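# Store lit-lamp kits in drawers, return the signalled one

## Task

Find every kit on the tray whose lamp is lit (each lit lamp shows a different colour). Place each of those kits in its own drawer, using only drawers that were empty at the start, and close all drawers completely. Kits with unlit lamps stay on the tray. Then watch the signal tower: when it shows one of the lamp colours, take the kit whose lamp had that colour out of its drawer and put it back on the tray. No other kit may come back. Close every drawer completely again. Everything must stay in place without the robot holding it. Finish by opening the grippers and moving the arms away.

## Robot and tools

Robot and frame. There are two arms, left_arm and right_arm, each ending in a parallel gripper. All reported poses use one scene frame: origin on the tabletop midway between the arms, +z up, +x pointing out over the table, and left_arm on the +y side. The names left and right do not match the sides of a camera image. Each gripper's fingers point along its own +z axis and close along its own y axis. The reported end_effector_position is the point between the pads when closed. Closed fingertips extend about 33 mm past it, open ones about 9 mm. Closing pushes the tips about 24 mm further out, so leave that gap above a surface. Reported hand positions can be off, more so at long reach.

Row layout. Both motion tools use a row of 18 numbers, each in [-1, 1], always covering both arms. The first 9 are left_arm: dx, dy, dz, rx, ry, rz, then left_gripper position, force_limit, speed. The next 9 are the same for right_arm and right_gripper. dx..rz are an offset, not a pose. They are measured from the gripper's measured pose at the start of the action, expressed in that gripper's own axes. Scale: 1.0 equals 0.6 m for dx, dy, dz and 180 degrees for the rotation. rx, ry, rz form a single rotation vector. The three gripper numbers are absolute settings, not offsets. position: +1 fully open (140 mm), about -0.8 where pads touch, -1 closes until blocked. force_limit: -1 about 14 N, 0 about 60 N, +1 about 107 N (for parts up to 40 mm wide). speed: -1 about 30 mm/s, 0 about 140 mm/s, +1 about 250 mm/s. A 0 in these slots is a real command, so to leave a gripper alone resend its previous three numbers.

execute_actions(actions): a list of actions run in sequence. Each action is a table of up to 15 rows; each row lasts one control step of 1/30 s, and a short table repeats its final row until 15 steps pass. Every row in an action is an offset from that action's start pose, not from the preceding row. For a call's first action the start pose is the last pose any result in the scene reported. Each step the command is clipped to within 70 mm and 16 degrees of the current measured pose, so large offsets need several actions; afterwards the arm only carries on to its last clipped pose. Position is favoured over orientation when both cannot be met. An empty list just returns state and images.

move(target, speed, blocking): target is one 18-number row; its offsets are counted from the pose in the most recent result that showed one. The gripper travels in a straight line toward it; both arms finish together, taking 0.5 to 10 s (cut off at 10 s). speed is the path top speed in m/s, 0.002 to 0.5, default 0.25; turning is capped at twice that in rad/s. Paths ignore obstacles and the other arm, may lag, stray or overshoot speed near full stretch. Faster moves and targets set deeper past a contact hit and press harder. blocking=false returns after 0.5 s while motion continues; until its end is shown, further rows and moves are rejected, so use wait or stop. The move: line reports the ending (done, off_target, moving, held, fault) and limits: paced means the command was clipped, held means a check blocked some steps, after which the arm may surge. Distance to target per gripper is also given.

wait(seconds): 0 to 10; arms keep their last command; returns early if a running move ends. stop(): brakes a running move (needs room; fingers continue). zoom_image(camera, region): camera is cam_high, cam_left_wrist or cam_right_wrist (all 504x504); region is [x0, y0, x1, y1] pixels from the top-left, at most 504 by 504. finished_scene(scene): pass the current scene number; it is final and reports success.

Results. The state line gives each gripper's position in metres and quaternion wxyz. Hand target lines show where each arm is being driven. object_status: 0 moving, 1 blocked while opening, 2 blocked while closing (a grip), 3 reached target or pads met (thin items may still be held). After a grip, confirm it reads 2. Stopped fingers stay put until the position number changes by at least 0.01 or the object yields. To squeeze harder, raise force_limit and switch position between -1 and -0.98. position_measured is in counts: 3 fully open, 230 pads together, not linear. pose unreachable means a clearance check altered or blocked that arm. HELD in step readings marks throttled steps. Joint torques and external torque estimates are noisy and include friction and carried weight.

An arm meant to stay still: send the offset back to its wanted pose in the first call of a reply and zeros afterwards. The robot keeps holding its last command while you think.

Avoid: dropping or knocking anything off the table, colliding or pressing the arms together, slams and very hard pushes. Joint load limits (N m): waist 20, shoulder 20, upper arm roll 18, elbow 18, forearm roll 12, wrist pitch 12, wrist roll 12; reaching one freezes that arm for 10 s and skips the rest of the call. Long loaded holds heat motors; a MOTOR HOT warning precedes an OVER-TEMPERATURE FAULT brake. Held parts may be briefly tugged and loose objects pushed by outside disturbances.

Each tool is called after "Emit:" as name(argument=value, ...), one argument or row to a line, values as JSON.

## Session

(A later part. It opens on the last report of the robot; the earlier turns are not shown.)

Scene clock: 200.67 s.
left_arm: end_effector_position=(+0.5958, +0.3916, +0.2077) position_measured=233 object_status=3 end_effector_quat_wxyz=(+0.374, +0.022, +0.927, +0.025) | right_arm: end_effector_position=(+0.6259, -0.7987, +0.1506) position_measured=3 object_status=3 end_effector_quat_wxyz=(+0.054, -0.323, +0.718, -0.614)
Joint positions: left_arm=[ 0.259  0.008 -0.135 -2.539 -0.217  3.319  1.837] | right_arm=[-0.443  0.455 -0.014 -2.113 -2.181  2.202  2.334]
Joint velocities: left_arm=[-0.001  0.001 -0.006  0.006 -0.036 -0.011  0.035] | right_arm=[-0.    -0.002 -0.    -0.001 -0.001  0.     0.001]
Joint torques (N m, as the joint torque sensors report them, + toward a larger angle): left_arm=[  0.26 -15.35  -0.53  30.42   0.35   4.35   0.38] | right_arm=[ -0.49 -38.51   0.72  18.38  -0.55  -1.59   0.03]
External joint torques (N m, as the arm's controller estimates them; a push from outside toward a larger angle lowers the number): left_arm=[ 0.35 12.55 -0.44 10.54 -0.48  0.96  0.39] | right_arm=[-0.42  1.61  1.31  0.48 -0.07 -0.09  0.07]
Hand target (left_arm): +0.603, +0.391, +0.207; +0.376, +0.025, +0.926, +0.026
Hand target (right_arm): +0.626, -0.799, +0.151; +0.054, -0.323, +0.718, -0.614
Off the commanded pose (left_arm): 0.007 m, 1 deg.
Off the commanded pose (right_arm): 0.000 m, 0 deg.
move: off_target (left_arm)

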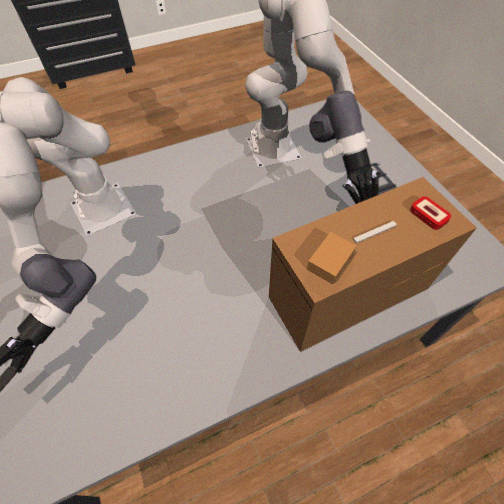

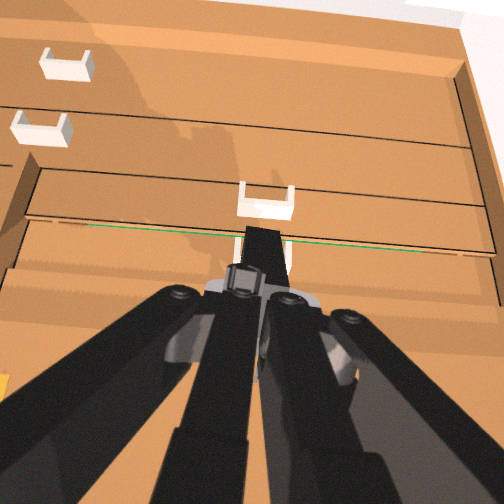

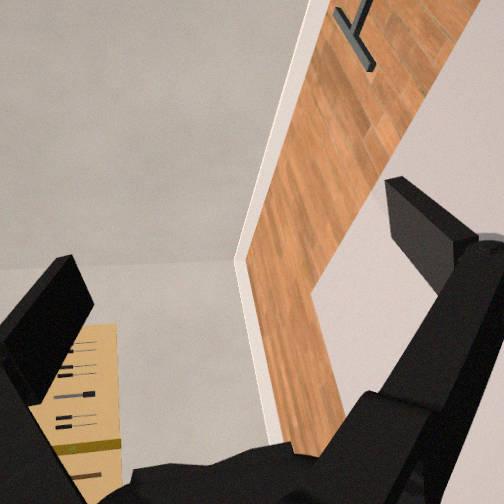

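Emit:
move(
  target=[0.08,0,-0.06,0,0,0,-0.3,0,0,0,0,0,0,0,0,1,0,0],
  speed=0.15,
)

Emit:
zoom_image(
  camera="cam_left_wrist",
  region=[0,100,504,400],
)

Scene clock: 206.83 s.
left_arm: end_effector_position=(+0.5363, +0.3946, +0.1989) position_measured=167 object_status=3 end_effector_quat_wxyz=(+0.371, +0.025, +0.928, +0.031) | right_arm: end_effector_position=(+0.6259, -0.7987, +0.1506) position_measured=3 object_status=3 end_effector_quat_wxyz=(+0.054, -0.323, +0.718, -0.614)
Joint positions: left_arm=[ 0.142 -0.126 -0.006 -2.731 -0.162  3.369  1.8  ] | right_arm=[-0.443  0.455 -0.014 -2.113 -2.181  2.202  2.334]
Joint velocities: left_arm=[-0.151 -0.002  0.174 -0.009  0.065  0.021 -0.05 ] | right_arm=[0.001 0.    0.    0.    0.    0.001 0.   ]
Joint torques (N m, as the joint torque sensors report them, + toward a larger angle): left_arm=[ -1.76 -23.18   0.82  16.8    1.65   3.81  -0.1 ] | right_arm=[ -0.35 -38.65   0.69  18.44  -0.58  -1.58   0.06]
External joint torques (N m, as the arm's controller estimates them; a push from outside toward a larger angle lowers the number): left_arm=[-1.77 -0.62  1.06 -2.41  1.01  0.39 -0.08] | right_arm=[-0.37  1.26  1.2   0.62 -0.11 -0.11  0.1 ]
Hand target (left_arm): +0.536, +0.393, +0.200; +0.373, +0.022, +0.927, +0.028
Hand target (right_arm): +0.626, -0.799, +0.151; +0.054, -0.323, +0.718, -0.614
Off the commanded pose (left_arm): 0.002 m, 1 deg.
Off the commanded pose (right_arm): 0.000 m, 0 deg.
move: done

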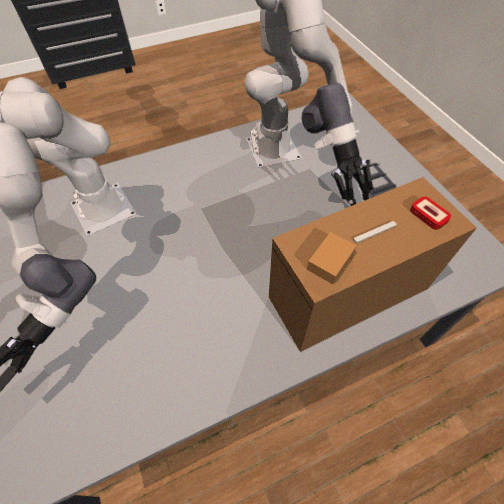

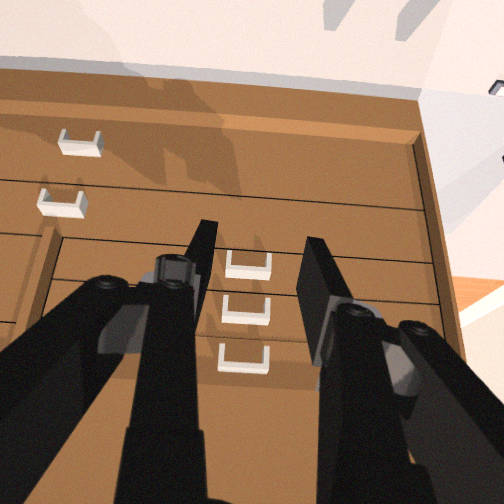

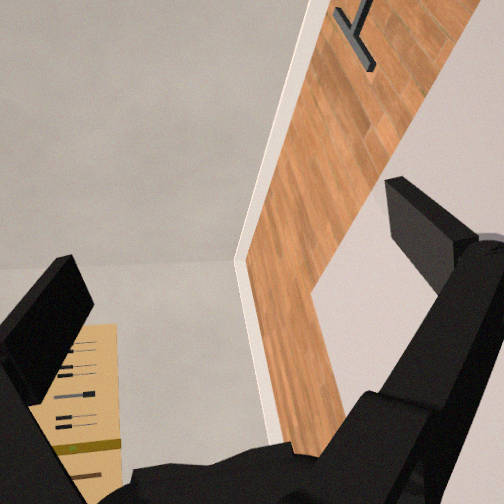

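Region (0, 100, 504, 400) of cam_left_wrist's 504x504 image, scaled by 1.000; it fills the top 300 rows of this view, and the rest is white.

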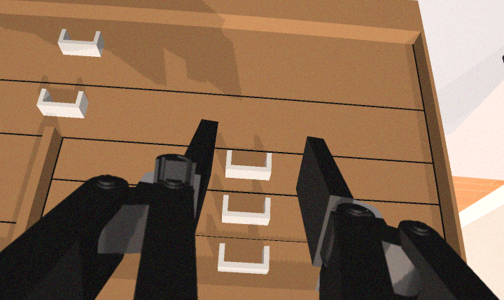

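Emit:
move(
  target=[-0.008,0,0.073,0.003,-0.006,-0.031,-0.3,0,0,0,0,0,0,0,0,1,0,0],
  speed=0.1,
)

Scene clock: 212.60 s.
left_arm: end_effector_position=(+0.5685, +0.3972, +0.1688) position_measured=167 object_status=3 end_effector_quat_wxyz=(+0.377, -0.008, +0.926, +0.017) | right_arm: end_effector_position=(+0.6259, -0.7987, +0.1506) position_measured=3 object_status=3 end_effector_quat_wxyz=(+0.054, -0.323, +0.718, -0.614)
Joint positions: left_arm=[ 0.139  0.047  0.032 -2.643 -0.034  3.465  1.627] | right_arm=[-0.443  0.455 -0.014 -2.113 -2.181  2.202  2.334]
Joint velocities: left_arm=[ 0.046  0.002 -0.01  -0.001  0.128  0.015 -0.126] | right_arm=[-0.001 -0.    -0.001  0.     0.    -0.    -0.   ]
Joint torques (N m, as the joint torque sensors report them, + toward a larger angle): left_arm=[  1.98 -25.28  -2.34  17.75   1.41   3.93  -0.3 ] | right_arm=[ -0.41 -38.68   0.52  18.36  -0.58  -1.58   0.08]
External joint torques (N m, as the arm's controller estimates them; a push from outside toward a larger angle lowers the number): left_arm=[ 2.2   1.96 -2.24 -0.11  1.02  0.51 -0.28] | right_arm=[-0.32  1.19  1.14  0.56 -0.1  -0.1   0.12]
Hand target (left_arm): +0.570, +0.396, +0.170; +0.379, -0.019, +0.925, +0.011
Hand target (right_arm): +0.626, -0.799, +0.151; +0.054, -0.323, +0.718, -0.614
Off the commanded pose (left_arm): 0.003 m, 2 deg.
Off the commanded pose (right_arm): 0.000 m, 0 deg.
move: done

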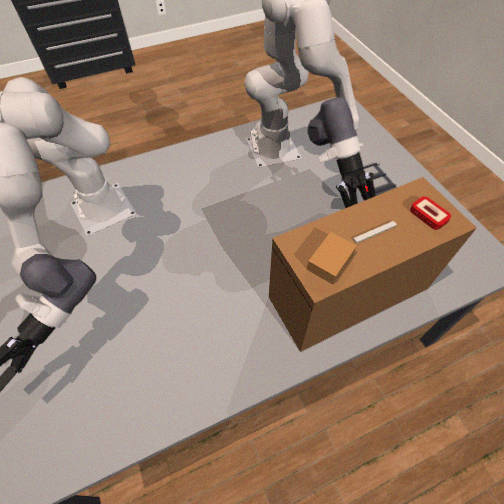

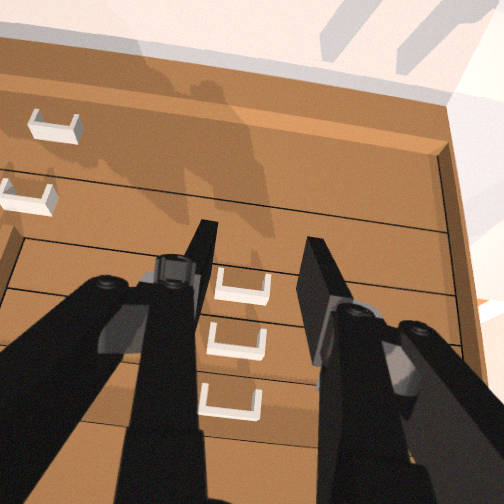

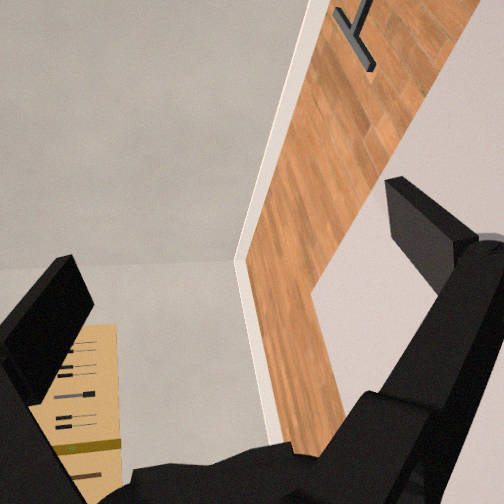

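Emit:
move(
  target=[-0.049,-0.007,0.018,0,0,0,-0.3,0,0,0,0,0,0,0,0,1,0,0],
  speed=0.05,
)

Scene clock: 220.07 s.
left_arm: end_effector_position=(+0.5968, +0.3934, +0.1837) position_measured=167 object_status=3 end_effector_quat_wxyz=(+0.380, -0.012, +0.925, +0.014) | right_arm: end_effector_position=(+0.6259, -0.7987, +0.1506) position_measured=3 object_status=3 end_effector_quat_wxyz=(+0.054, -0.323, +0.718, -0.614)
Joint positions: left_arm=[ 0.115  0.074  0.042 -2.555 -0.062  3.41   1.632] | right_arm=[-0.443  0.455 -0.014 -2.113 -2.181  2.202  2.334]
Joint velocities: left_arm=[-0.041  0.001  0.028  0.008 -0.053 -0.012  0.053] | right_arm=[-0.    -0.     0.001  0.002 -0.    -0.     0.   ]
Joint torques (N m, as the joint torque sensors report them, + toward a larger angle): left_arm=[ -1.64 -25.84   0.94  21.09  -0.69   2.82   0.22] | right_arm=[ -0.6  -38.51   0.54  18.5   -0.61  -1.55   0.05]
External joint torques (N m, as the arm's controller estimates them; a push from outside toward a larger angle lowers the number): left_arm=[-1.71  3.23  0.72  2.25 -1.19 -0.59  0.24] | right_arm=[-0.63  1.49  1.03  0.6  -0.13 -0.06  0.09]
Hand target (left_arm): +0.597, +0.394, +0.182; +0.377, -0.007, +0.926, +0.016
Hand target (right_arm): +0.626, -0.799, +0.151; +0.054, -0.323, +0.718, -0.614
Off the commanded pose (left_arm): 0.002 m, 1 deg.
Off the commanded pose (right_arm): 0.000 m, 0 deg.
move: done

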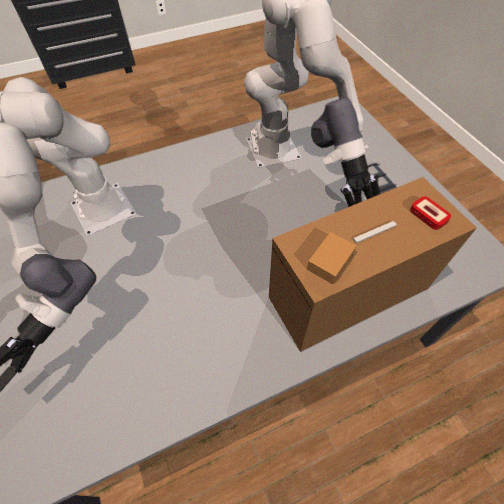

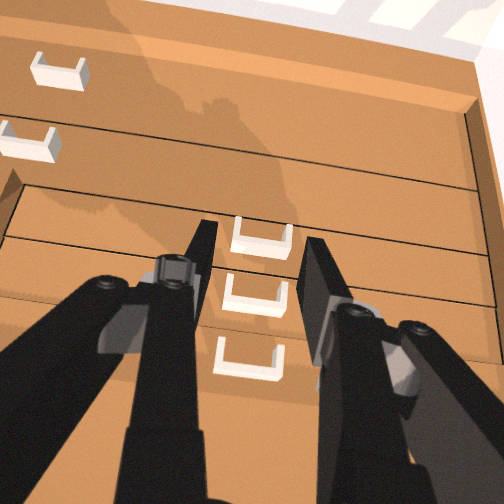

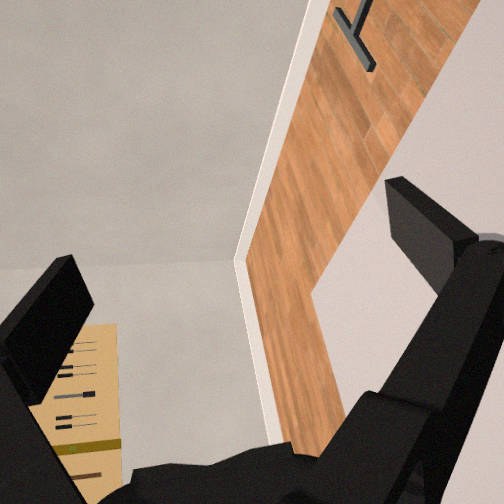

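Emit:
move(
  target=[0.002,0,0.002,0,0,0,-1,0,-0.5,0,0,0,0,0,0,1,0,0],
)

Emit:
move(
  target=[0.153,-0.008,-0.154,0,0,0,-1,0,-0.5,0,0,0,0,0,0,1,0,0],
  speed=0.08,
)

Scene clock: 222.80 s.
left_arm: end_effector_position=(+0.5961, +0.3943, +0.1825) position_measured=193 object_status=2 end_effector_quat_wxyz=(+0.379, -0.011, +0.925, +0.015) | right_arm: end_effector_position=(+0.6259, -0.7987, +0.1506) position_measured=3 object_status=3 end_effector_quat_wxyz=(+0.054, -0.323, +0.718, -0.614)
Joint positions: left_arm=[ 0.113  0.075  0.044 -2.555 -0.068  3.409  1.642] | right_arm=[-0.443  0.455 -0.014 -2.113 -2.181  2.202  2.334]
Joint velocities: left_arm=[ 0.     0.002  0.    -0.001 -0.001  0.004 -0.004] | right_arm=[-0.001 -0.     0.001 -0.    -0.    -0.001 -0.   ]
Joint torques (N m, as the joint torque sensors report them, + toward a larger angle): left_arm=[  2.21 -27.22  -0.84  18.22   1.31   4.24  -0.23] | right_arm=[ -0.46 -38.55   0.71  18.26  -0.61  -1.58   0.07]
External joint torques (N m, as the arm's controller estimates them; a push from outside toward a larger angle lowers the number): left_arm=[ 2.11  1.9  -1.11 -0.68  0.82  0.8  -0.21] | right_arm=[-0.48  1.36  1.22  0.43 -0.13 -0.11  0.11]
Hand target (left_arm): +0.597, +0.393, +0.182; +0.380, -0.012, +0.925, +0.014
Hand target (right_arm): +0.626, -0.799, +0.151; +0.054, -0.323, +0.718, -0.614
Off the commanded pose (left_arm): 0.001 m, 0 deg.
Off the commanded pose (right_arm): 0.000 m, 0 deg.
move: done

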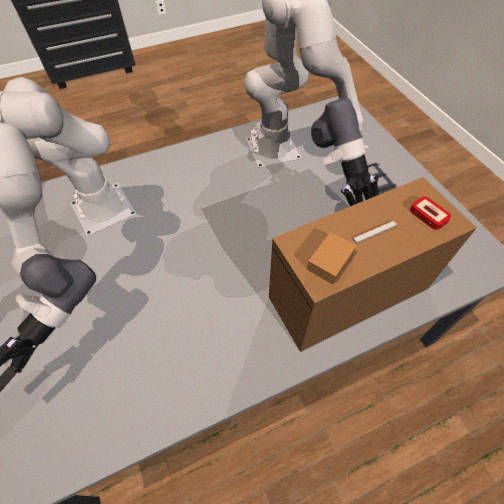

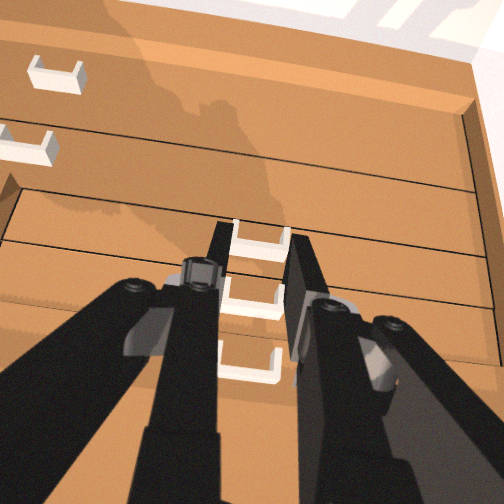

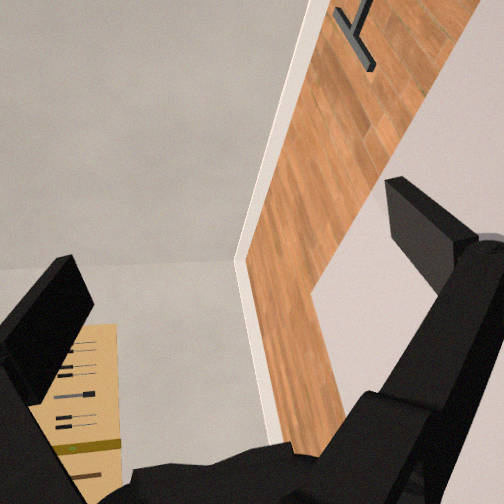

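Scene clock: 224.77 s.
left_arm: end_effector_position=(+0.4673, +0.3901, +0.1839) position_measured=194 object_status=2 end_effector_quat_wxyz=(+0.379, -0.016, +0.925, +0.017) | right_arm: end_effector_position=(+0.6259, -0.7987, +0.1506) position_measured=3 object_status=3 end_effector_quat_wxyz=(+0.054, -0.323, +0.718, -0.614)
Joint positions: left_arm=[ 0.126 -0.264 -0.008 -2.959 -0.162  3.476  1.695] | right_arm=[-0.443  0.455 -0.014 -2.113 -2.181  2.202  2.334]
Joint velocities: left_arm=[-0.001 -0.004 -0.003 -0.003 -0.008 -0.001  0.009] | right_arm=[-0.    -0.    -0.    -0.     0.    -0.    -0.002]
Joint torques (N m, as the joint torque sensors report them, + toward a larger angle): left_arm=[ -2.47 -17.86  -5.63  16.28   0.54   3.26  -0.03] | right_arm=[ -0.66 -38.53   0.75  18.54  -0.6   -1.58   0.07]
External joint torques (N m, as the arm's controller estimates them; a push from outside toward a larger angle lowers the number): left_arm=[-2.46 -1.64 -5.33 -1.54 -0.02 -0.17 -0.01] | right_arm=[-0.57  1.44  1.37  0.7  -0.12 -0.09  0.11]
Hand target (left_arm): +0.467, +0.384, +0.184; +0.379, -0.010, +0.925, +0.016
Hand target (right_arm): +0.626, -0.799, +0.151; +0.054, -0.323, +0.718, -0.614
Off the commanded pose (left_arm): 0.005 m, 1 deg.
Off the commanded pose (right_arm): 0.000 m, 0 deg.
move: off_target (left_arm)

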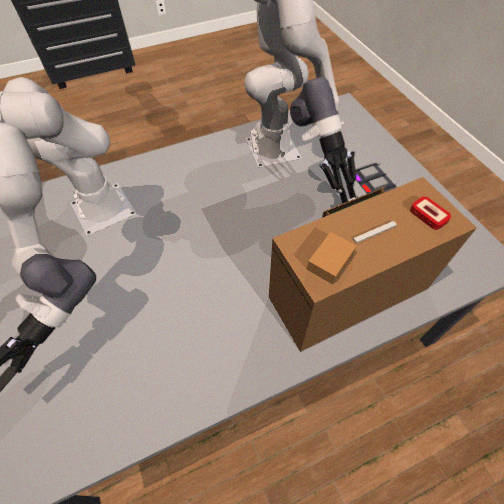

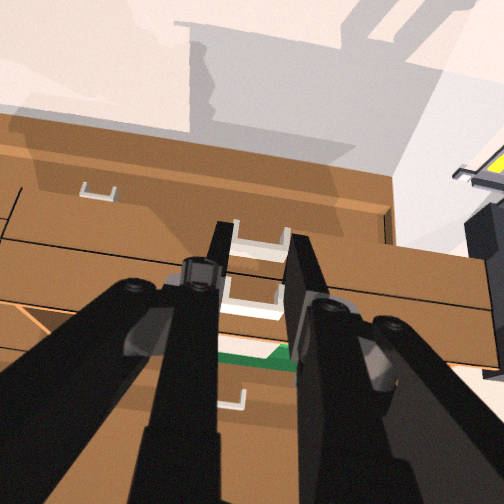

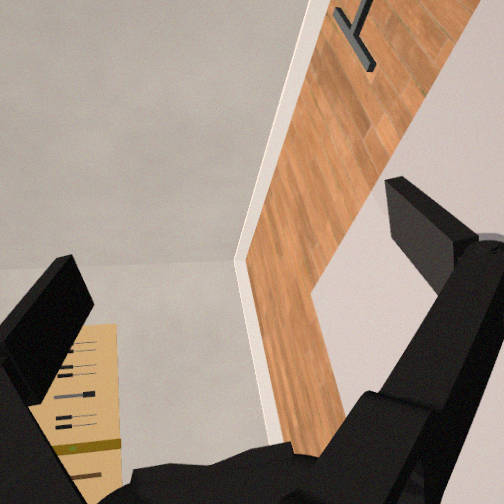

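Emit:
move(
  target=[0,0,0,0,0,0,-0.3,0,0,0,0,0,0,0,0,1,0,0],
)

Emit:
move(
  target=[-0.004,0,-0.056,0,0,0,-0.3,0,0,0,0,0,0,0,0,1,0,0],
  speed=0.1,
)

Emit:
move(
  target=[0,0,0,0,0,0,-0.9,0,0,0,0,0,0,0,0,1,0,0],
)

Emit:
move(
  target=[-0.165,0.006,0.163,0,0,0,-0.9,0,0,0,0,0,0,0,0,1,0,0],
  speed=0.08,
)

Scene clock: 229.43 s.
left_arm: end_effector_position=(+0.4670, +0.3903, +0.1836) position_measured=167 object_status=3 end_effector_quat_wxyz=(+0.379, -0.015, +0.925, +0.018) | right_arm: end_effector_position=(+0.6259, -0.7987, +0.1506) position_measured=3 object_status=3 end_effector_quat_wxyz=(+0.054, -0.323, +0.718, -0.614)
Joint positions: left_arm=[ 0.126 -0.265 -0.008 -2.959 -0.163  3.475  1.698] | right_arm=[-0.443  0.455 -0.014 -2.113 -2.181  2.202  2.334]
Joint velocities: left_arm=[-0.002 -0.     0.001 -0.    -0.002  0.    -0.002] | right_arm=[-0.     0.     0.     0.001 -0.     0.     0.   ]
Joint torques (N m, as the joint torque sensors report them, + toward a larger angle): left_arm=[  0.11 -16.11  -1.09  16.57   0.53   3.45  -0.02] | right_arm=[ -0.61 -38.65   0.54  18.33  -0.6   -1.59   0.06]
External joint torques (N m, as the arm's controller estimates them; a push from outside toward a larger angle lowers the number): left_arm=[ 0.12  0.17 -0.75 -1.16 -0.03  0.02 -0.01] | right_arm=[-0.56  1.36  1.12  0.44 -0.12 -0.1   0.1 ]
Hand target (left_arm): +0.467, +0.390, +0.184; +0.379, -0.016, +0.925, +0.017
Hand target (right_arm): +0.626, -0.799, +0.151; +0.054, -0.323, +0.718, -0.614
Off the commanded pose (left_arm): 0.000 m, 0 deg.
Off the commanded pose (right_arm): 0.000 m, 0 deg.
move: done

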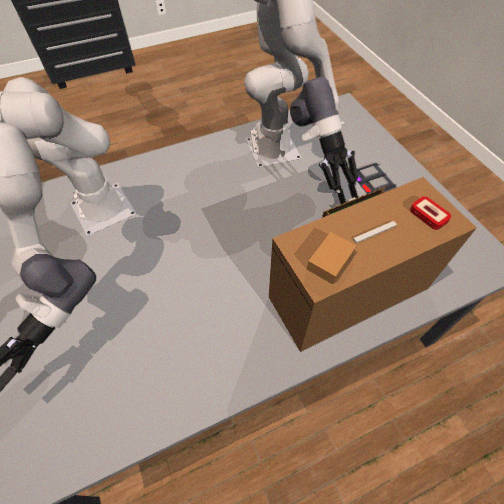

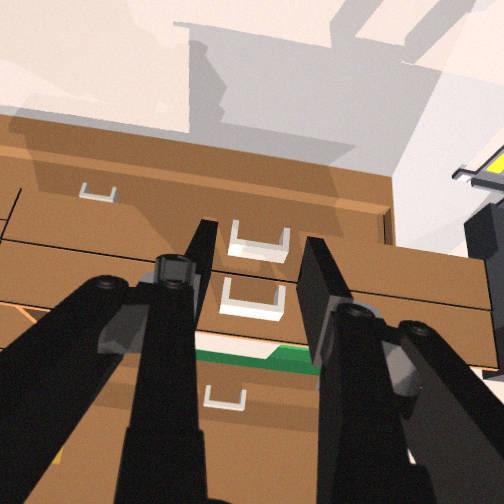

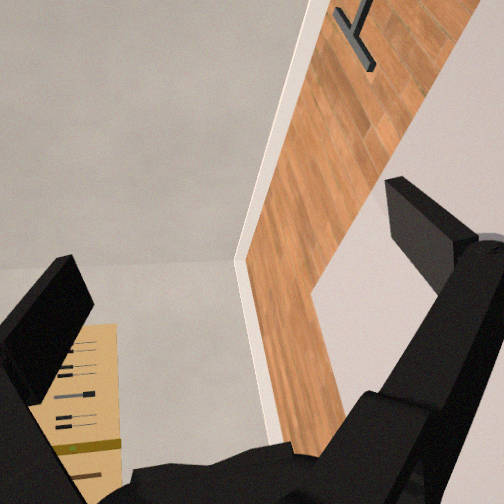

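Scene clock: 230.47 s.
left_arm: end_effector_position=(+0.4465, +0.3888, +0.2116) position_measured=167 object_status=3 end_effector_quat_wxyz=(+0.381, -0.013, +0.924, +0.019) | right_arm: end_effector_position=(+0.6259, -0.7987, +0.1506) position_measured=3 object_status=3 end_effector_quat_wxyz=(+0.054, -0.323, +0.718, -0.614)
Joint positions: left_arm=[ 0.179 -0.444 -0.073 -3.013 -0.182  3.354  1.702] | right_arm=[-0.443  0.455 -0.014 -2.113 -2.181  2.202  2.334]
Joint velocities: left_arm=[ 0.001 -0.    -0.001 -0.     0.001 -0.012  0.   ] | right_arm=[ 0.     0.    -0.     0.001  0.001 -0.     0.001]
Joint torques (N m, as the joint torque sensors report them, + toward a larger angle): left_arm=[  1.93 -12.71  -2.65  18.48   0.09   3.03   0.03] | right_arm=[ -0.39 -38.69   0.55  18.33  -0.56  -1.59   0.05]
External joint torques (N m, as the arm's controller estimates them; a push from outside toward a larger angle lowers the number): left_arm=[ 1.95 -0.77 -2.61 -1.18 -0.55 -0.4   0.05] | right_arm=[-0.46  1.33  1.02  0.43 -0.08 -0.11  0.09]
Hand target (left_arm): +0.445, +0.390, +0.210; +0.379, -0.015, +0.925, +0.019
Hand target (right_arm): +0.626, -0.799, +0.151; +0.054, -0.323, +0.718, -0.614
Off the commanded pose (left_arm): 0.003 m, 0 deg.
Off the commanded pose (right_arm): 0.000 m, 0 deg.
move: done

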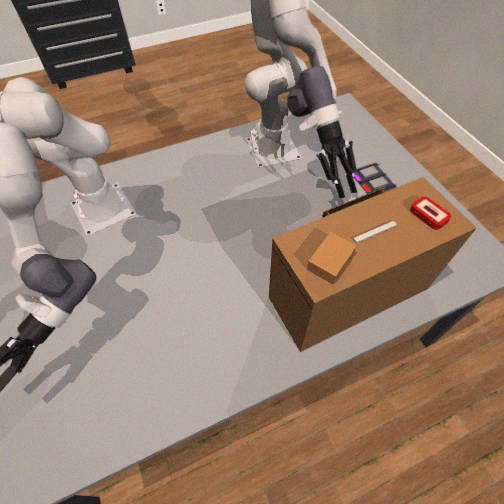

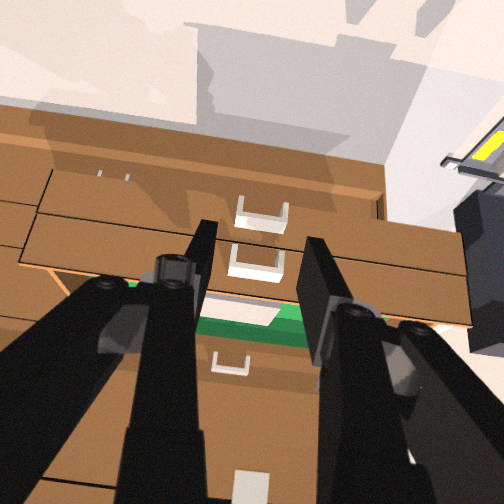

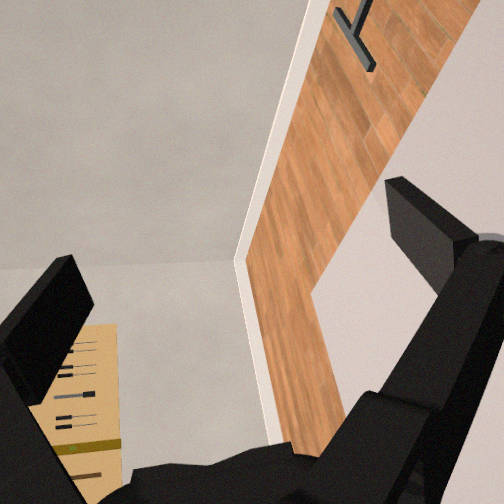

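Scene clock: 230.97 s.
left_arm: end_effector_position=(+0.4465, +0.3888, +0.2116) position_measured=233 object_status=3 end_effector_quat_wxyz=(+0.381, -0.013, +0.924, +0.019) | right_arm: end_effector_position=(+0.6259, -0.7987, +0.1506) position_measured=3 object_status=3 end_effector_quat_wxyz=(+0.054, -0.323, +0.718, -0.614)
Joint positions: left_arm=[ 0.179 -0.444 -0.073 -3.013 -0.182  3.354  1.702] | right_arm=[-0.443  0.455 -0.014 -2.113 -2.181  2.202  2.334]
Joint velocities: left_arm=[-0.     0.001 -0.     0.001 -0.     0.001 -0.   ] | right_arm=[-0.001 -0.    -0.     0.001 -0.001 -0.     0.001]
Joint torques (N m, as the joint torque sensors report them, + toward a larger angle): left_arm=[  0.79 -11.89  -0.62  19.12   0.55   3.44   0.03] | right_arm=[ -0.5  -38.55   0.51  18.35  -0.6   -1.6    0.08]
External joint torques (N m, as the arm's controller estimates them; a push from outside toward a larger angle lowers the number): left_arm=[ 0.83  0.06 -0.55 -0.55 -0.1   0.    0.04] | right_arm=[-0.35  1.44  1.19  0.5  -0.12 -0.11  0.12]
Hand target (left_arm): +0.446, +0.389, +0.212; +0.381, -0.013, +0.924, +0.019
Hand target (right_arm): +0.626, -0.799, +0.151; +0.054, -0.323, +0.718, -0.614
Off the commanded pose (left_arm): 0.000 m, 0 deg.
Off the commanded pose (right_arm): 0.000 m, 0 deg.
move: done

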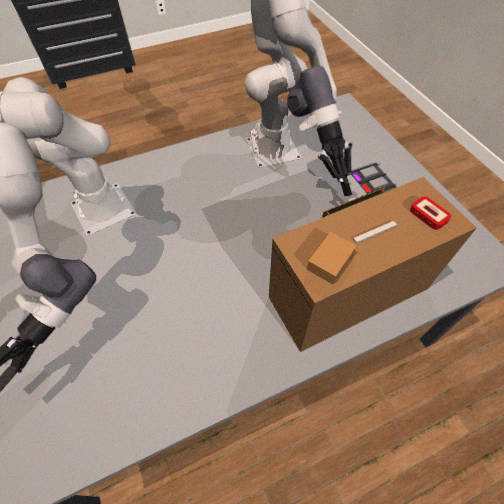

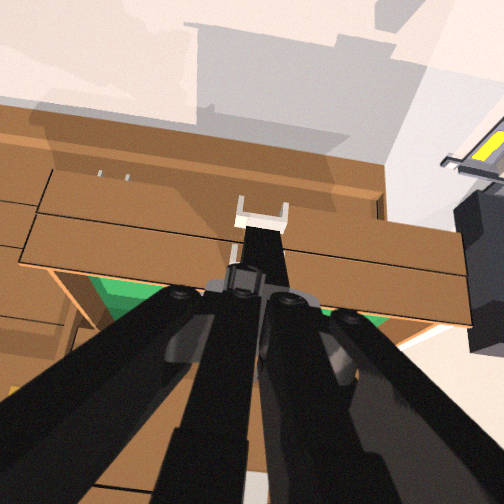

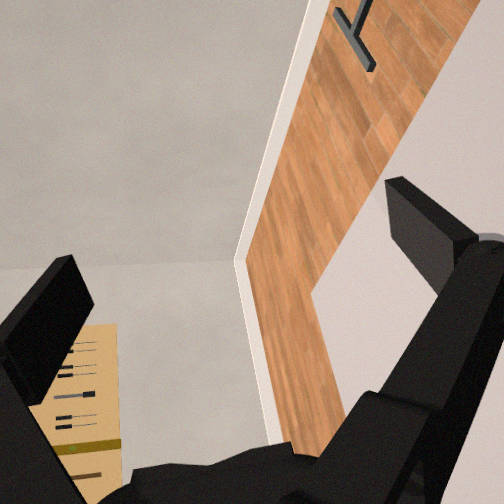

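Scene clock: 233.07 s.
left_arm: end_effector_position=(+0.5852, +0.3968, +0.2134) position_measured=233 object_status=3 end_effector_quat_wxyz=(+0.384, -0.015, +0.923, +0.015) | right_arm: end_effector_position=(+0.6259, -0.7987, +0.1506) position_measured=3 object_status=3 end_effector_quat_wxyz=(+0.054, -0.323, +0.718, -0.614)
Joint positions: left_arm=[ 0.195 -0.028 -0.056 -2.586 -0.171  3.349  1.725] | right_arm=[-0.443  0.455 -0.014 -2.113 -2.181  2.202  2.334]
Joint velocities: left_arm=[ 0.007  0.002 -0.011  0.006 -0.012 -0.005  0.018] | right_arm=[ 0.     0.     0.001 -0.001 -0.    -0.    -0.   ]
Joint torques (N m, as the joint torque sensors report them, + toward a larger angle): left_arm=[  2.73 -23.9   -1.66  21.47  -0.49   2.95   0.12] | right_arm=[ -0.37 -38.57   0.63  18.47  -0.58  -1.55   0.07]
External joint torques (N m, as the arm's controller estimates them; a push from outside toward a larger angle lowers the number): left_arm=[ 2.74  2.87 -1.65  1.61 -1.22 -0.48  0.14] | right_arm=[-0.48  1.41  1.07  0.66 -0.1  -0.09  0.11]
Hand target (left_arm): +0.585, +0.398, +0.212; +0.382, -0.014, +0.924, +0.016
Hand target (right_arm): +0.626, -0.799, +0.151; +0.054, -0.323, +0.718, -0.614
Off the commanded pose (left_arm): 0.002 m, 1 deg.
Off the commanded pose (right_arm): 0.000 m, 0 deg.
move: done

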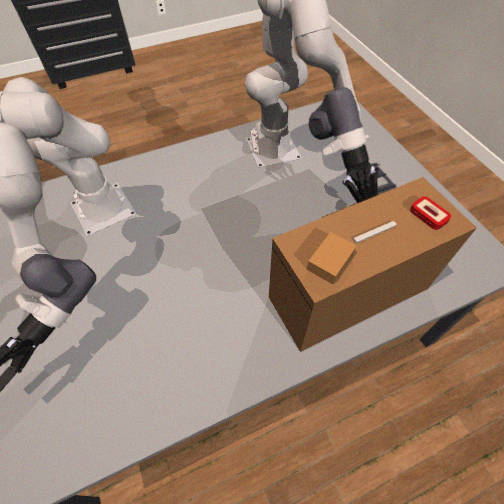

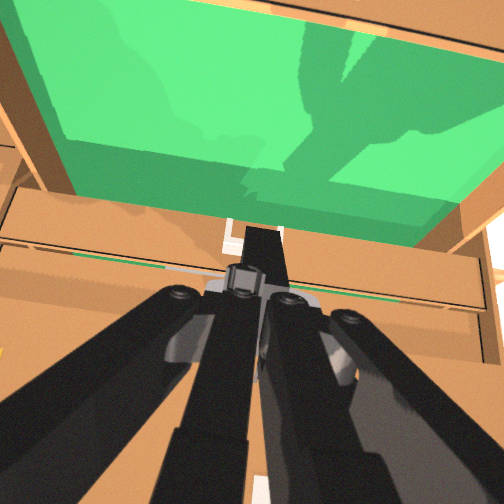

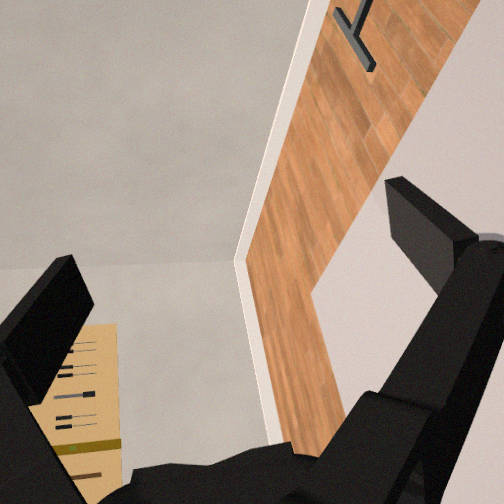

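Emit:
move(
  target=[-0.012,-0.007,0.021,0,0,0,-0.9,0,0,0,0,0,0,0,0,1,0,0],
  speed=0.03,
)

Emit:
move(
  target=[0.0,0,-0.12,0,0,0,-0.3,0,0,0,0,0,0,0,0,1,0,0],
)

Scene clock: 235.17 s.
left_arm: end_effector_position=(+0.5965, +0.3960, +0.2128) position_measured=233 object_status=3 end_effector_quat_wxyz=(+0.386, -0.019, +0.922, +0.013) | right_arm: end_effector_position=(+0.6259, -0.7987, +0.1506) position_measured=3 object_status=3 end_effector_quat_wxyz=(+0.054, -0.323, +0.718, -0.614)
Joint positions: left_arm=[ 0.196  0.004 -0.067 -2.55  -0.211  3.351  1.748] | right_arm=[-0.443  0.455 -0.014 -2.113 -2.181  2.202  2.334]
Joint velocities: left_arm=[ 0.002  0.002 -0.011  0.002 -0.045 -0.001  0.038] | right_arm=[-0.    -0.    -0.001  0.001 -0.     0.     0.003]
Joint torques (N m, as the joint torque sensors report them, + toward a larger angle): left_arm=[ -1.05 -18.03  -2.78  24.56   0.03   3.48   0.13] | right_arm=[ -0.26 -38.48   0.59  18.45  -0.56  -1.58   0.04]
External joint torques (N m, as the arm's controller estimates them; a push from outside toward a larger angle lowers the number): left_arm=[-1.07  9.77 -2.83  4.75 -0.77  0.07  0.14] | right_arm=[-0.17  1.48  1.21  0.61 -0.09 -0.1   0.08]
Hand target (left_arm): +0.599, +0.393, +0.210; +0.384, -0.014, +0.923, +0.014
Hand target (right_arm): +0.626, -0.799, +0.151; +0.054, -0.323, +0.718, -0.614
Off the commanded pose (left_arm): 0.005 m, 1 deg.
Off the commanded pose (right_arm): 0.000 m, 0 deg.
move: off_target (left_arm)

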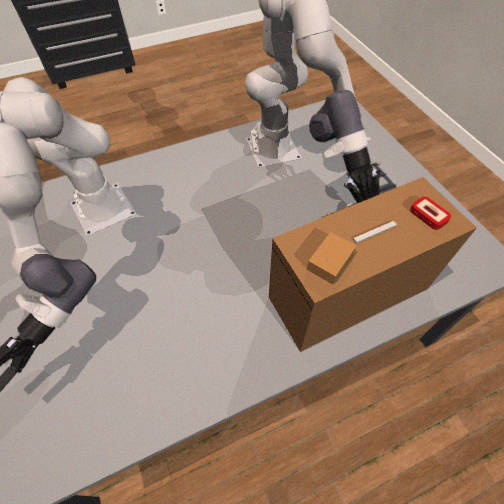

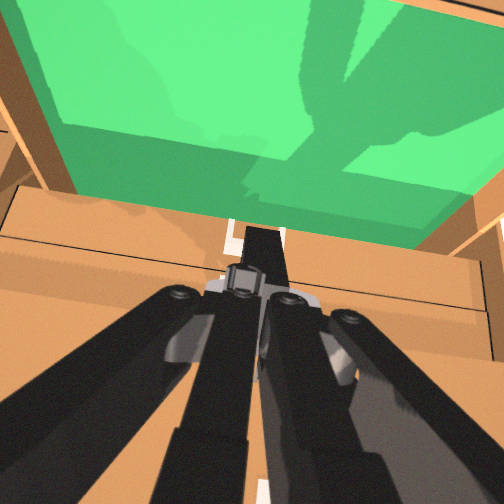

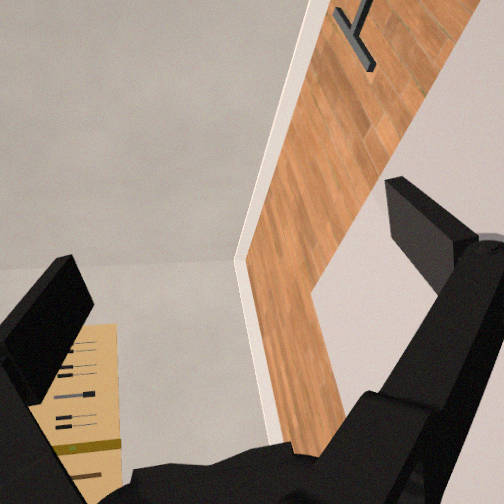

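Scene clock: 236.10 s.
left_arm: end_effector_position=(+0.5190, +0.3929, +0.2168) position_measured=214 object_status=1 end_effector_quat_wxyz=(+0.335, -0.018, +0.942, +0.011) | right_arm: end_effector_position=(+0.6259, -0.7987, +0.1506) position_measured=3 object_status=3 end_effector_quat_wxyz=(+0.054, -0.323, +0.718, -0.614)
Joint positions: left_arm=[ 0.28  -0.245 -0.149 -2.716 -0.223  3.156  1.745] | right_arm=[-0.443  0.455 -0.014 -2.113 -2.181  2.202  2.334]
Joint velocities: left_arm=[ 0.016 -0.011 -0.015 -0.003  0.001 -0.014 -0.004] | right_arm=[-0.002 -0.001  0.001 -0.     0.    -0.     0.   ]
Joint torques (N m, as the joint torque sensors report them, + toward a larger angle): left_arm=[  0.12 -37.27  -2.32  35.71   0.4   11.27  -0.18] | right_arm=[ -0.44 -38.62   0.49  18.31  -0.57  -1.59   0.07]
External joint torques (N m, as the arm's controller estimates them; a push from outside toward a larger angle lowers the number): left_arm=[  0.06 -17.29  -2.94  14.79  -0.35   7.88  -0.16] | right_arm=[-0.34  1.4   1.11  0.42 -0.09 -0.09  0.11]
Hand target (left_arm): +0.542, +0.393, +0.264; +0.385, -0.019, +0.923, +0.015
Hand target (right_arm): +0.626, -0.799, +0.151; +0.054, -0.323, +0.718, -0.614
Off the commanded pose (left_arm): 0.053 m, 6 deg.
Off the commanded pose (right_arm): 0.000 m, 0 deg.
move: off_target (left_arm)

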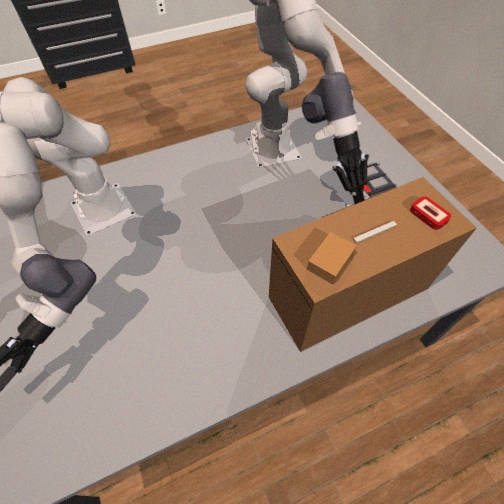

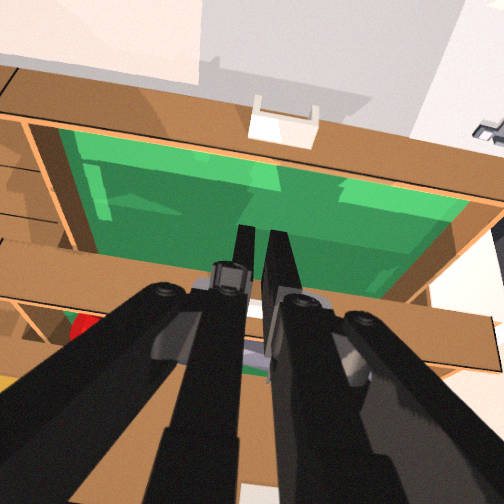

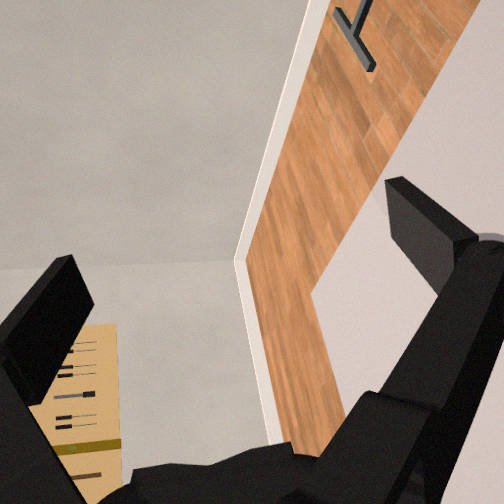

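Emit:
move(
  target=[0.004,0,0.006,0,0,0,-0.9,0,0,0,0,0,0,0,0,1,0,0],
  speed=0.05,
)

Emit:
move(
  target=[-0.085,0,0.052,0,0,0,-0.9,0,0,0,0,0,0,0,0,1,0,0],
  speed=0.05,
)

Scene clock: 239.90 s.
left_arm: end_effector_position=(+0.5193, +0.3931, +0.2128) position_measured=233 object_status=3 end_effector_quat_wxyz=(+0.334, -0.019, +0.942, +0.010) | right_arm: end_effector_position=(+0.6259, -0.7987, +0.1506) position_measured=3 object_status=3 end_effector_quat_wxyz=(+0.054, -0.323, +0.718, -0.614)
Joint positions: left_arm=[ 0.276 -0.234 -0.145 -2.717 -0.223  3.166  1.744] | right_arm=[-0.443  0.455 -0.014 -2.113 -2.181  2.202  2.334]
Joint velocities: left_arm=[-0.005  0.     0.004  0.001 -0.     0.009  0.   ] | right_arm=[-0.001  0.001  0.    -0.001  0.     0.    -0.   ]
Joint torques (N m, as the joint torque sensors report them, + toward a larger angle): left_arm=[ -0.85 -18.96   1.09  20.09   0.58   3.91   0.19] | right_arm=[ -0.33 -38.43   0.66  18.33  -0.59  -1.57   0.02]
External joint torques (N m, as the arm's controller estimates them; a push from outside toward a larger angle lowers the number): left_arm=[-0.79  1.47  0.66 -0.77 -0.19  0.5   0.2 ] | right_arm=[-0.17  1.44  1.33  0.57 -0.12 -0.08  0.06]
Hand target (left_arm): +0.519, +0.393, +0.212; +0.335, -0.018, +0.942, +0.011
Hand target (right_arm): +0.626, -0.799, +0.151; +0.054, -0.323, +0.718, -0.614
Off the commanded pose (left_arm): 0.000 m, 0 deg.
Off the commanded pose (right_arm): 0.000 m, 0 deg.
move: done

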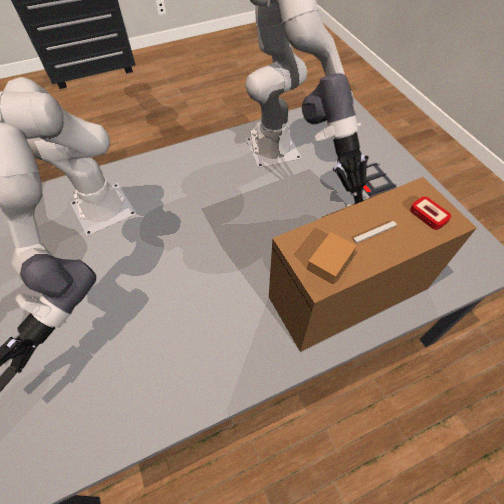

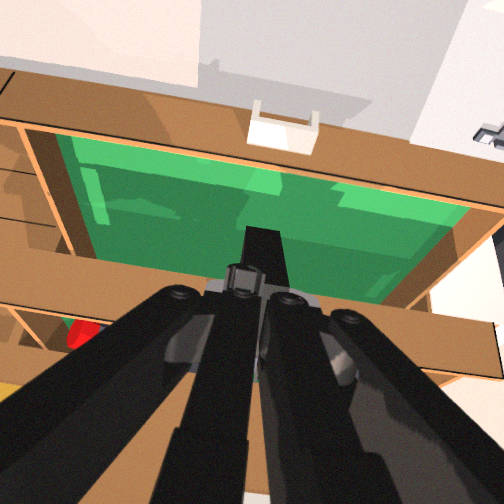

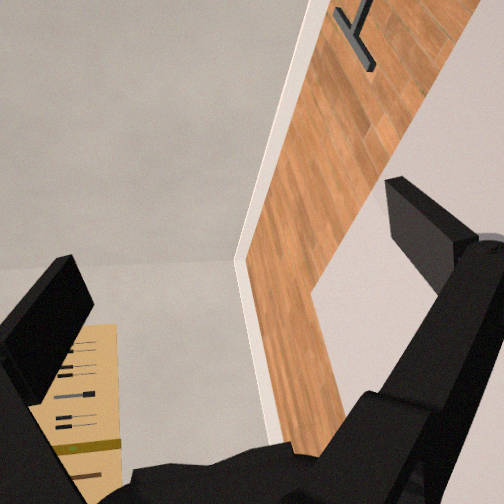

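Scene clock: 241.40 s.
left_arm: end_effector_position=(+0.5728, +0.3951, +0.2128) position_measured=233 object_status=3 end_effector_quat_wxyz=(+0.326, -0.014, +0.945, +0.009) | right_arm: end_effector_position=(+0.6259, -0.7987, +0.1506) position_measured=3 object_status=3 end_effector_quat_wxyz=(+0.054, -0.323, +0.718, -0.614)
Joint positions: left_arm=[ 0.411 -0.084 -0.257 -2.537 -0.15   3.12   1.702] | right_arm=[-0.443  0.455 -0.014 -2.113 -2.181  2.202  2.334]
Joint velocities: left_arm=[ 0.045  0.001 -0.042  0.006  0.027 -0.007 -0.04 ] | right_arm=[-0.     0.002  0.    -0.002  0.    -0.001 -0.   ]
Joint torques (N m, as the joint torque sensors report them, + toward a larger angle): left_arm=[  2.7  -26.58  -0.27  25.13   1.7    4.46  -0.2 ] | right_arm=[ -0.39 -38.59   0.43  18.29  -0.59  -1.55   0.05]
External joint torques (N m, as the arm's controller estimates them; a push from outside toward a larger angle lowers the number): left_arm=[ 2.74 -1.   -0.74  3.92  1.    1.06 -0.18] | right_arm=[-0.39  1.23  0.96  0.52 -0.11 -0.08  0.09]
Hand target (left_arm): +0.578, +0.396, +0.221; +0.334, -0.019, +0.942, +0.009
Hand target (right_arm): +0.626, -0.799, +0.151; +0.054, -0.323, +0.718, -0.614
Off the commanded pose (left_arm): 0.010 m, 1 deg.
Off the commanded pose (right_arm): 0.000 m, 0 deg.
move: off_target (left_arm)

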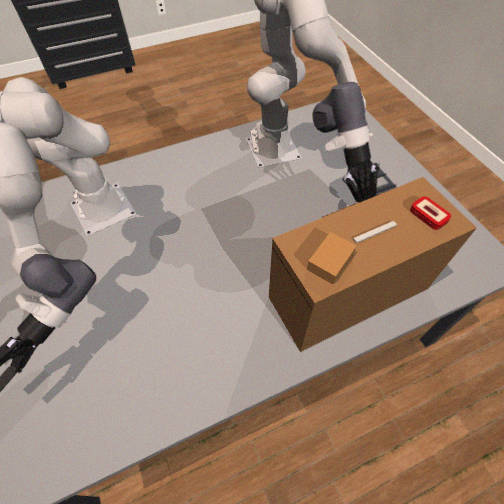

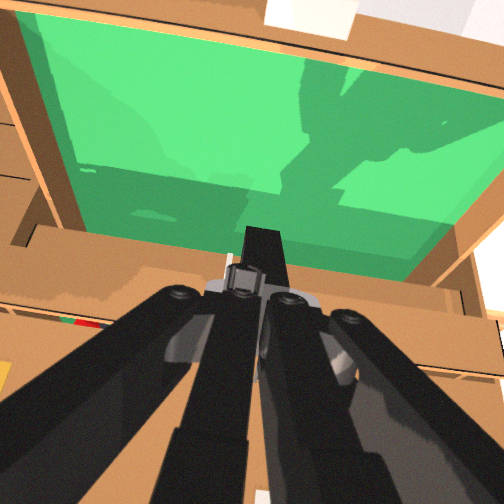

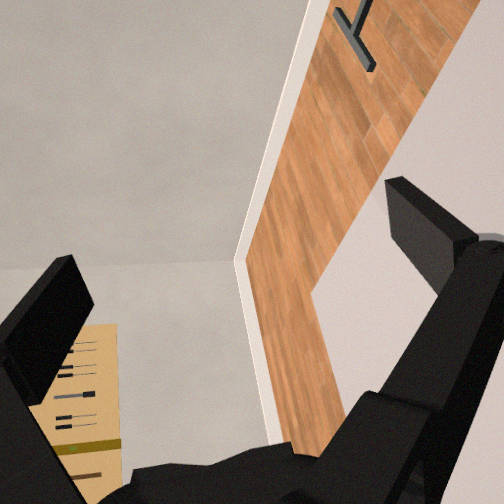

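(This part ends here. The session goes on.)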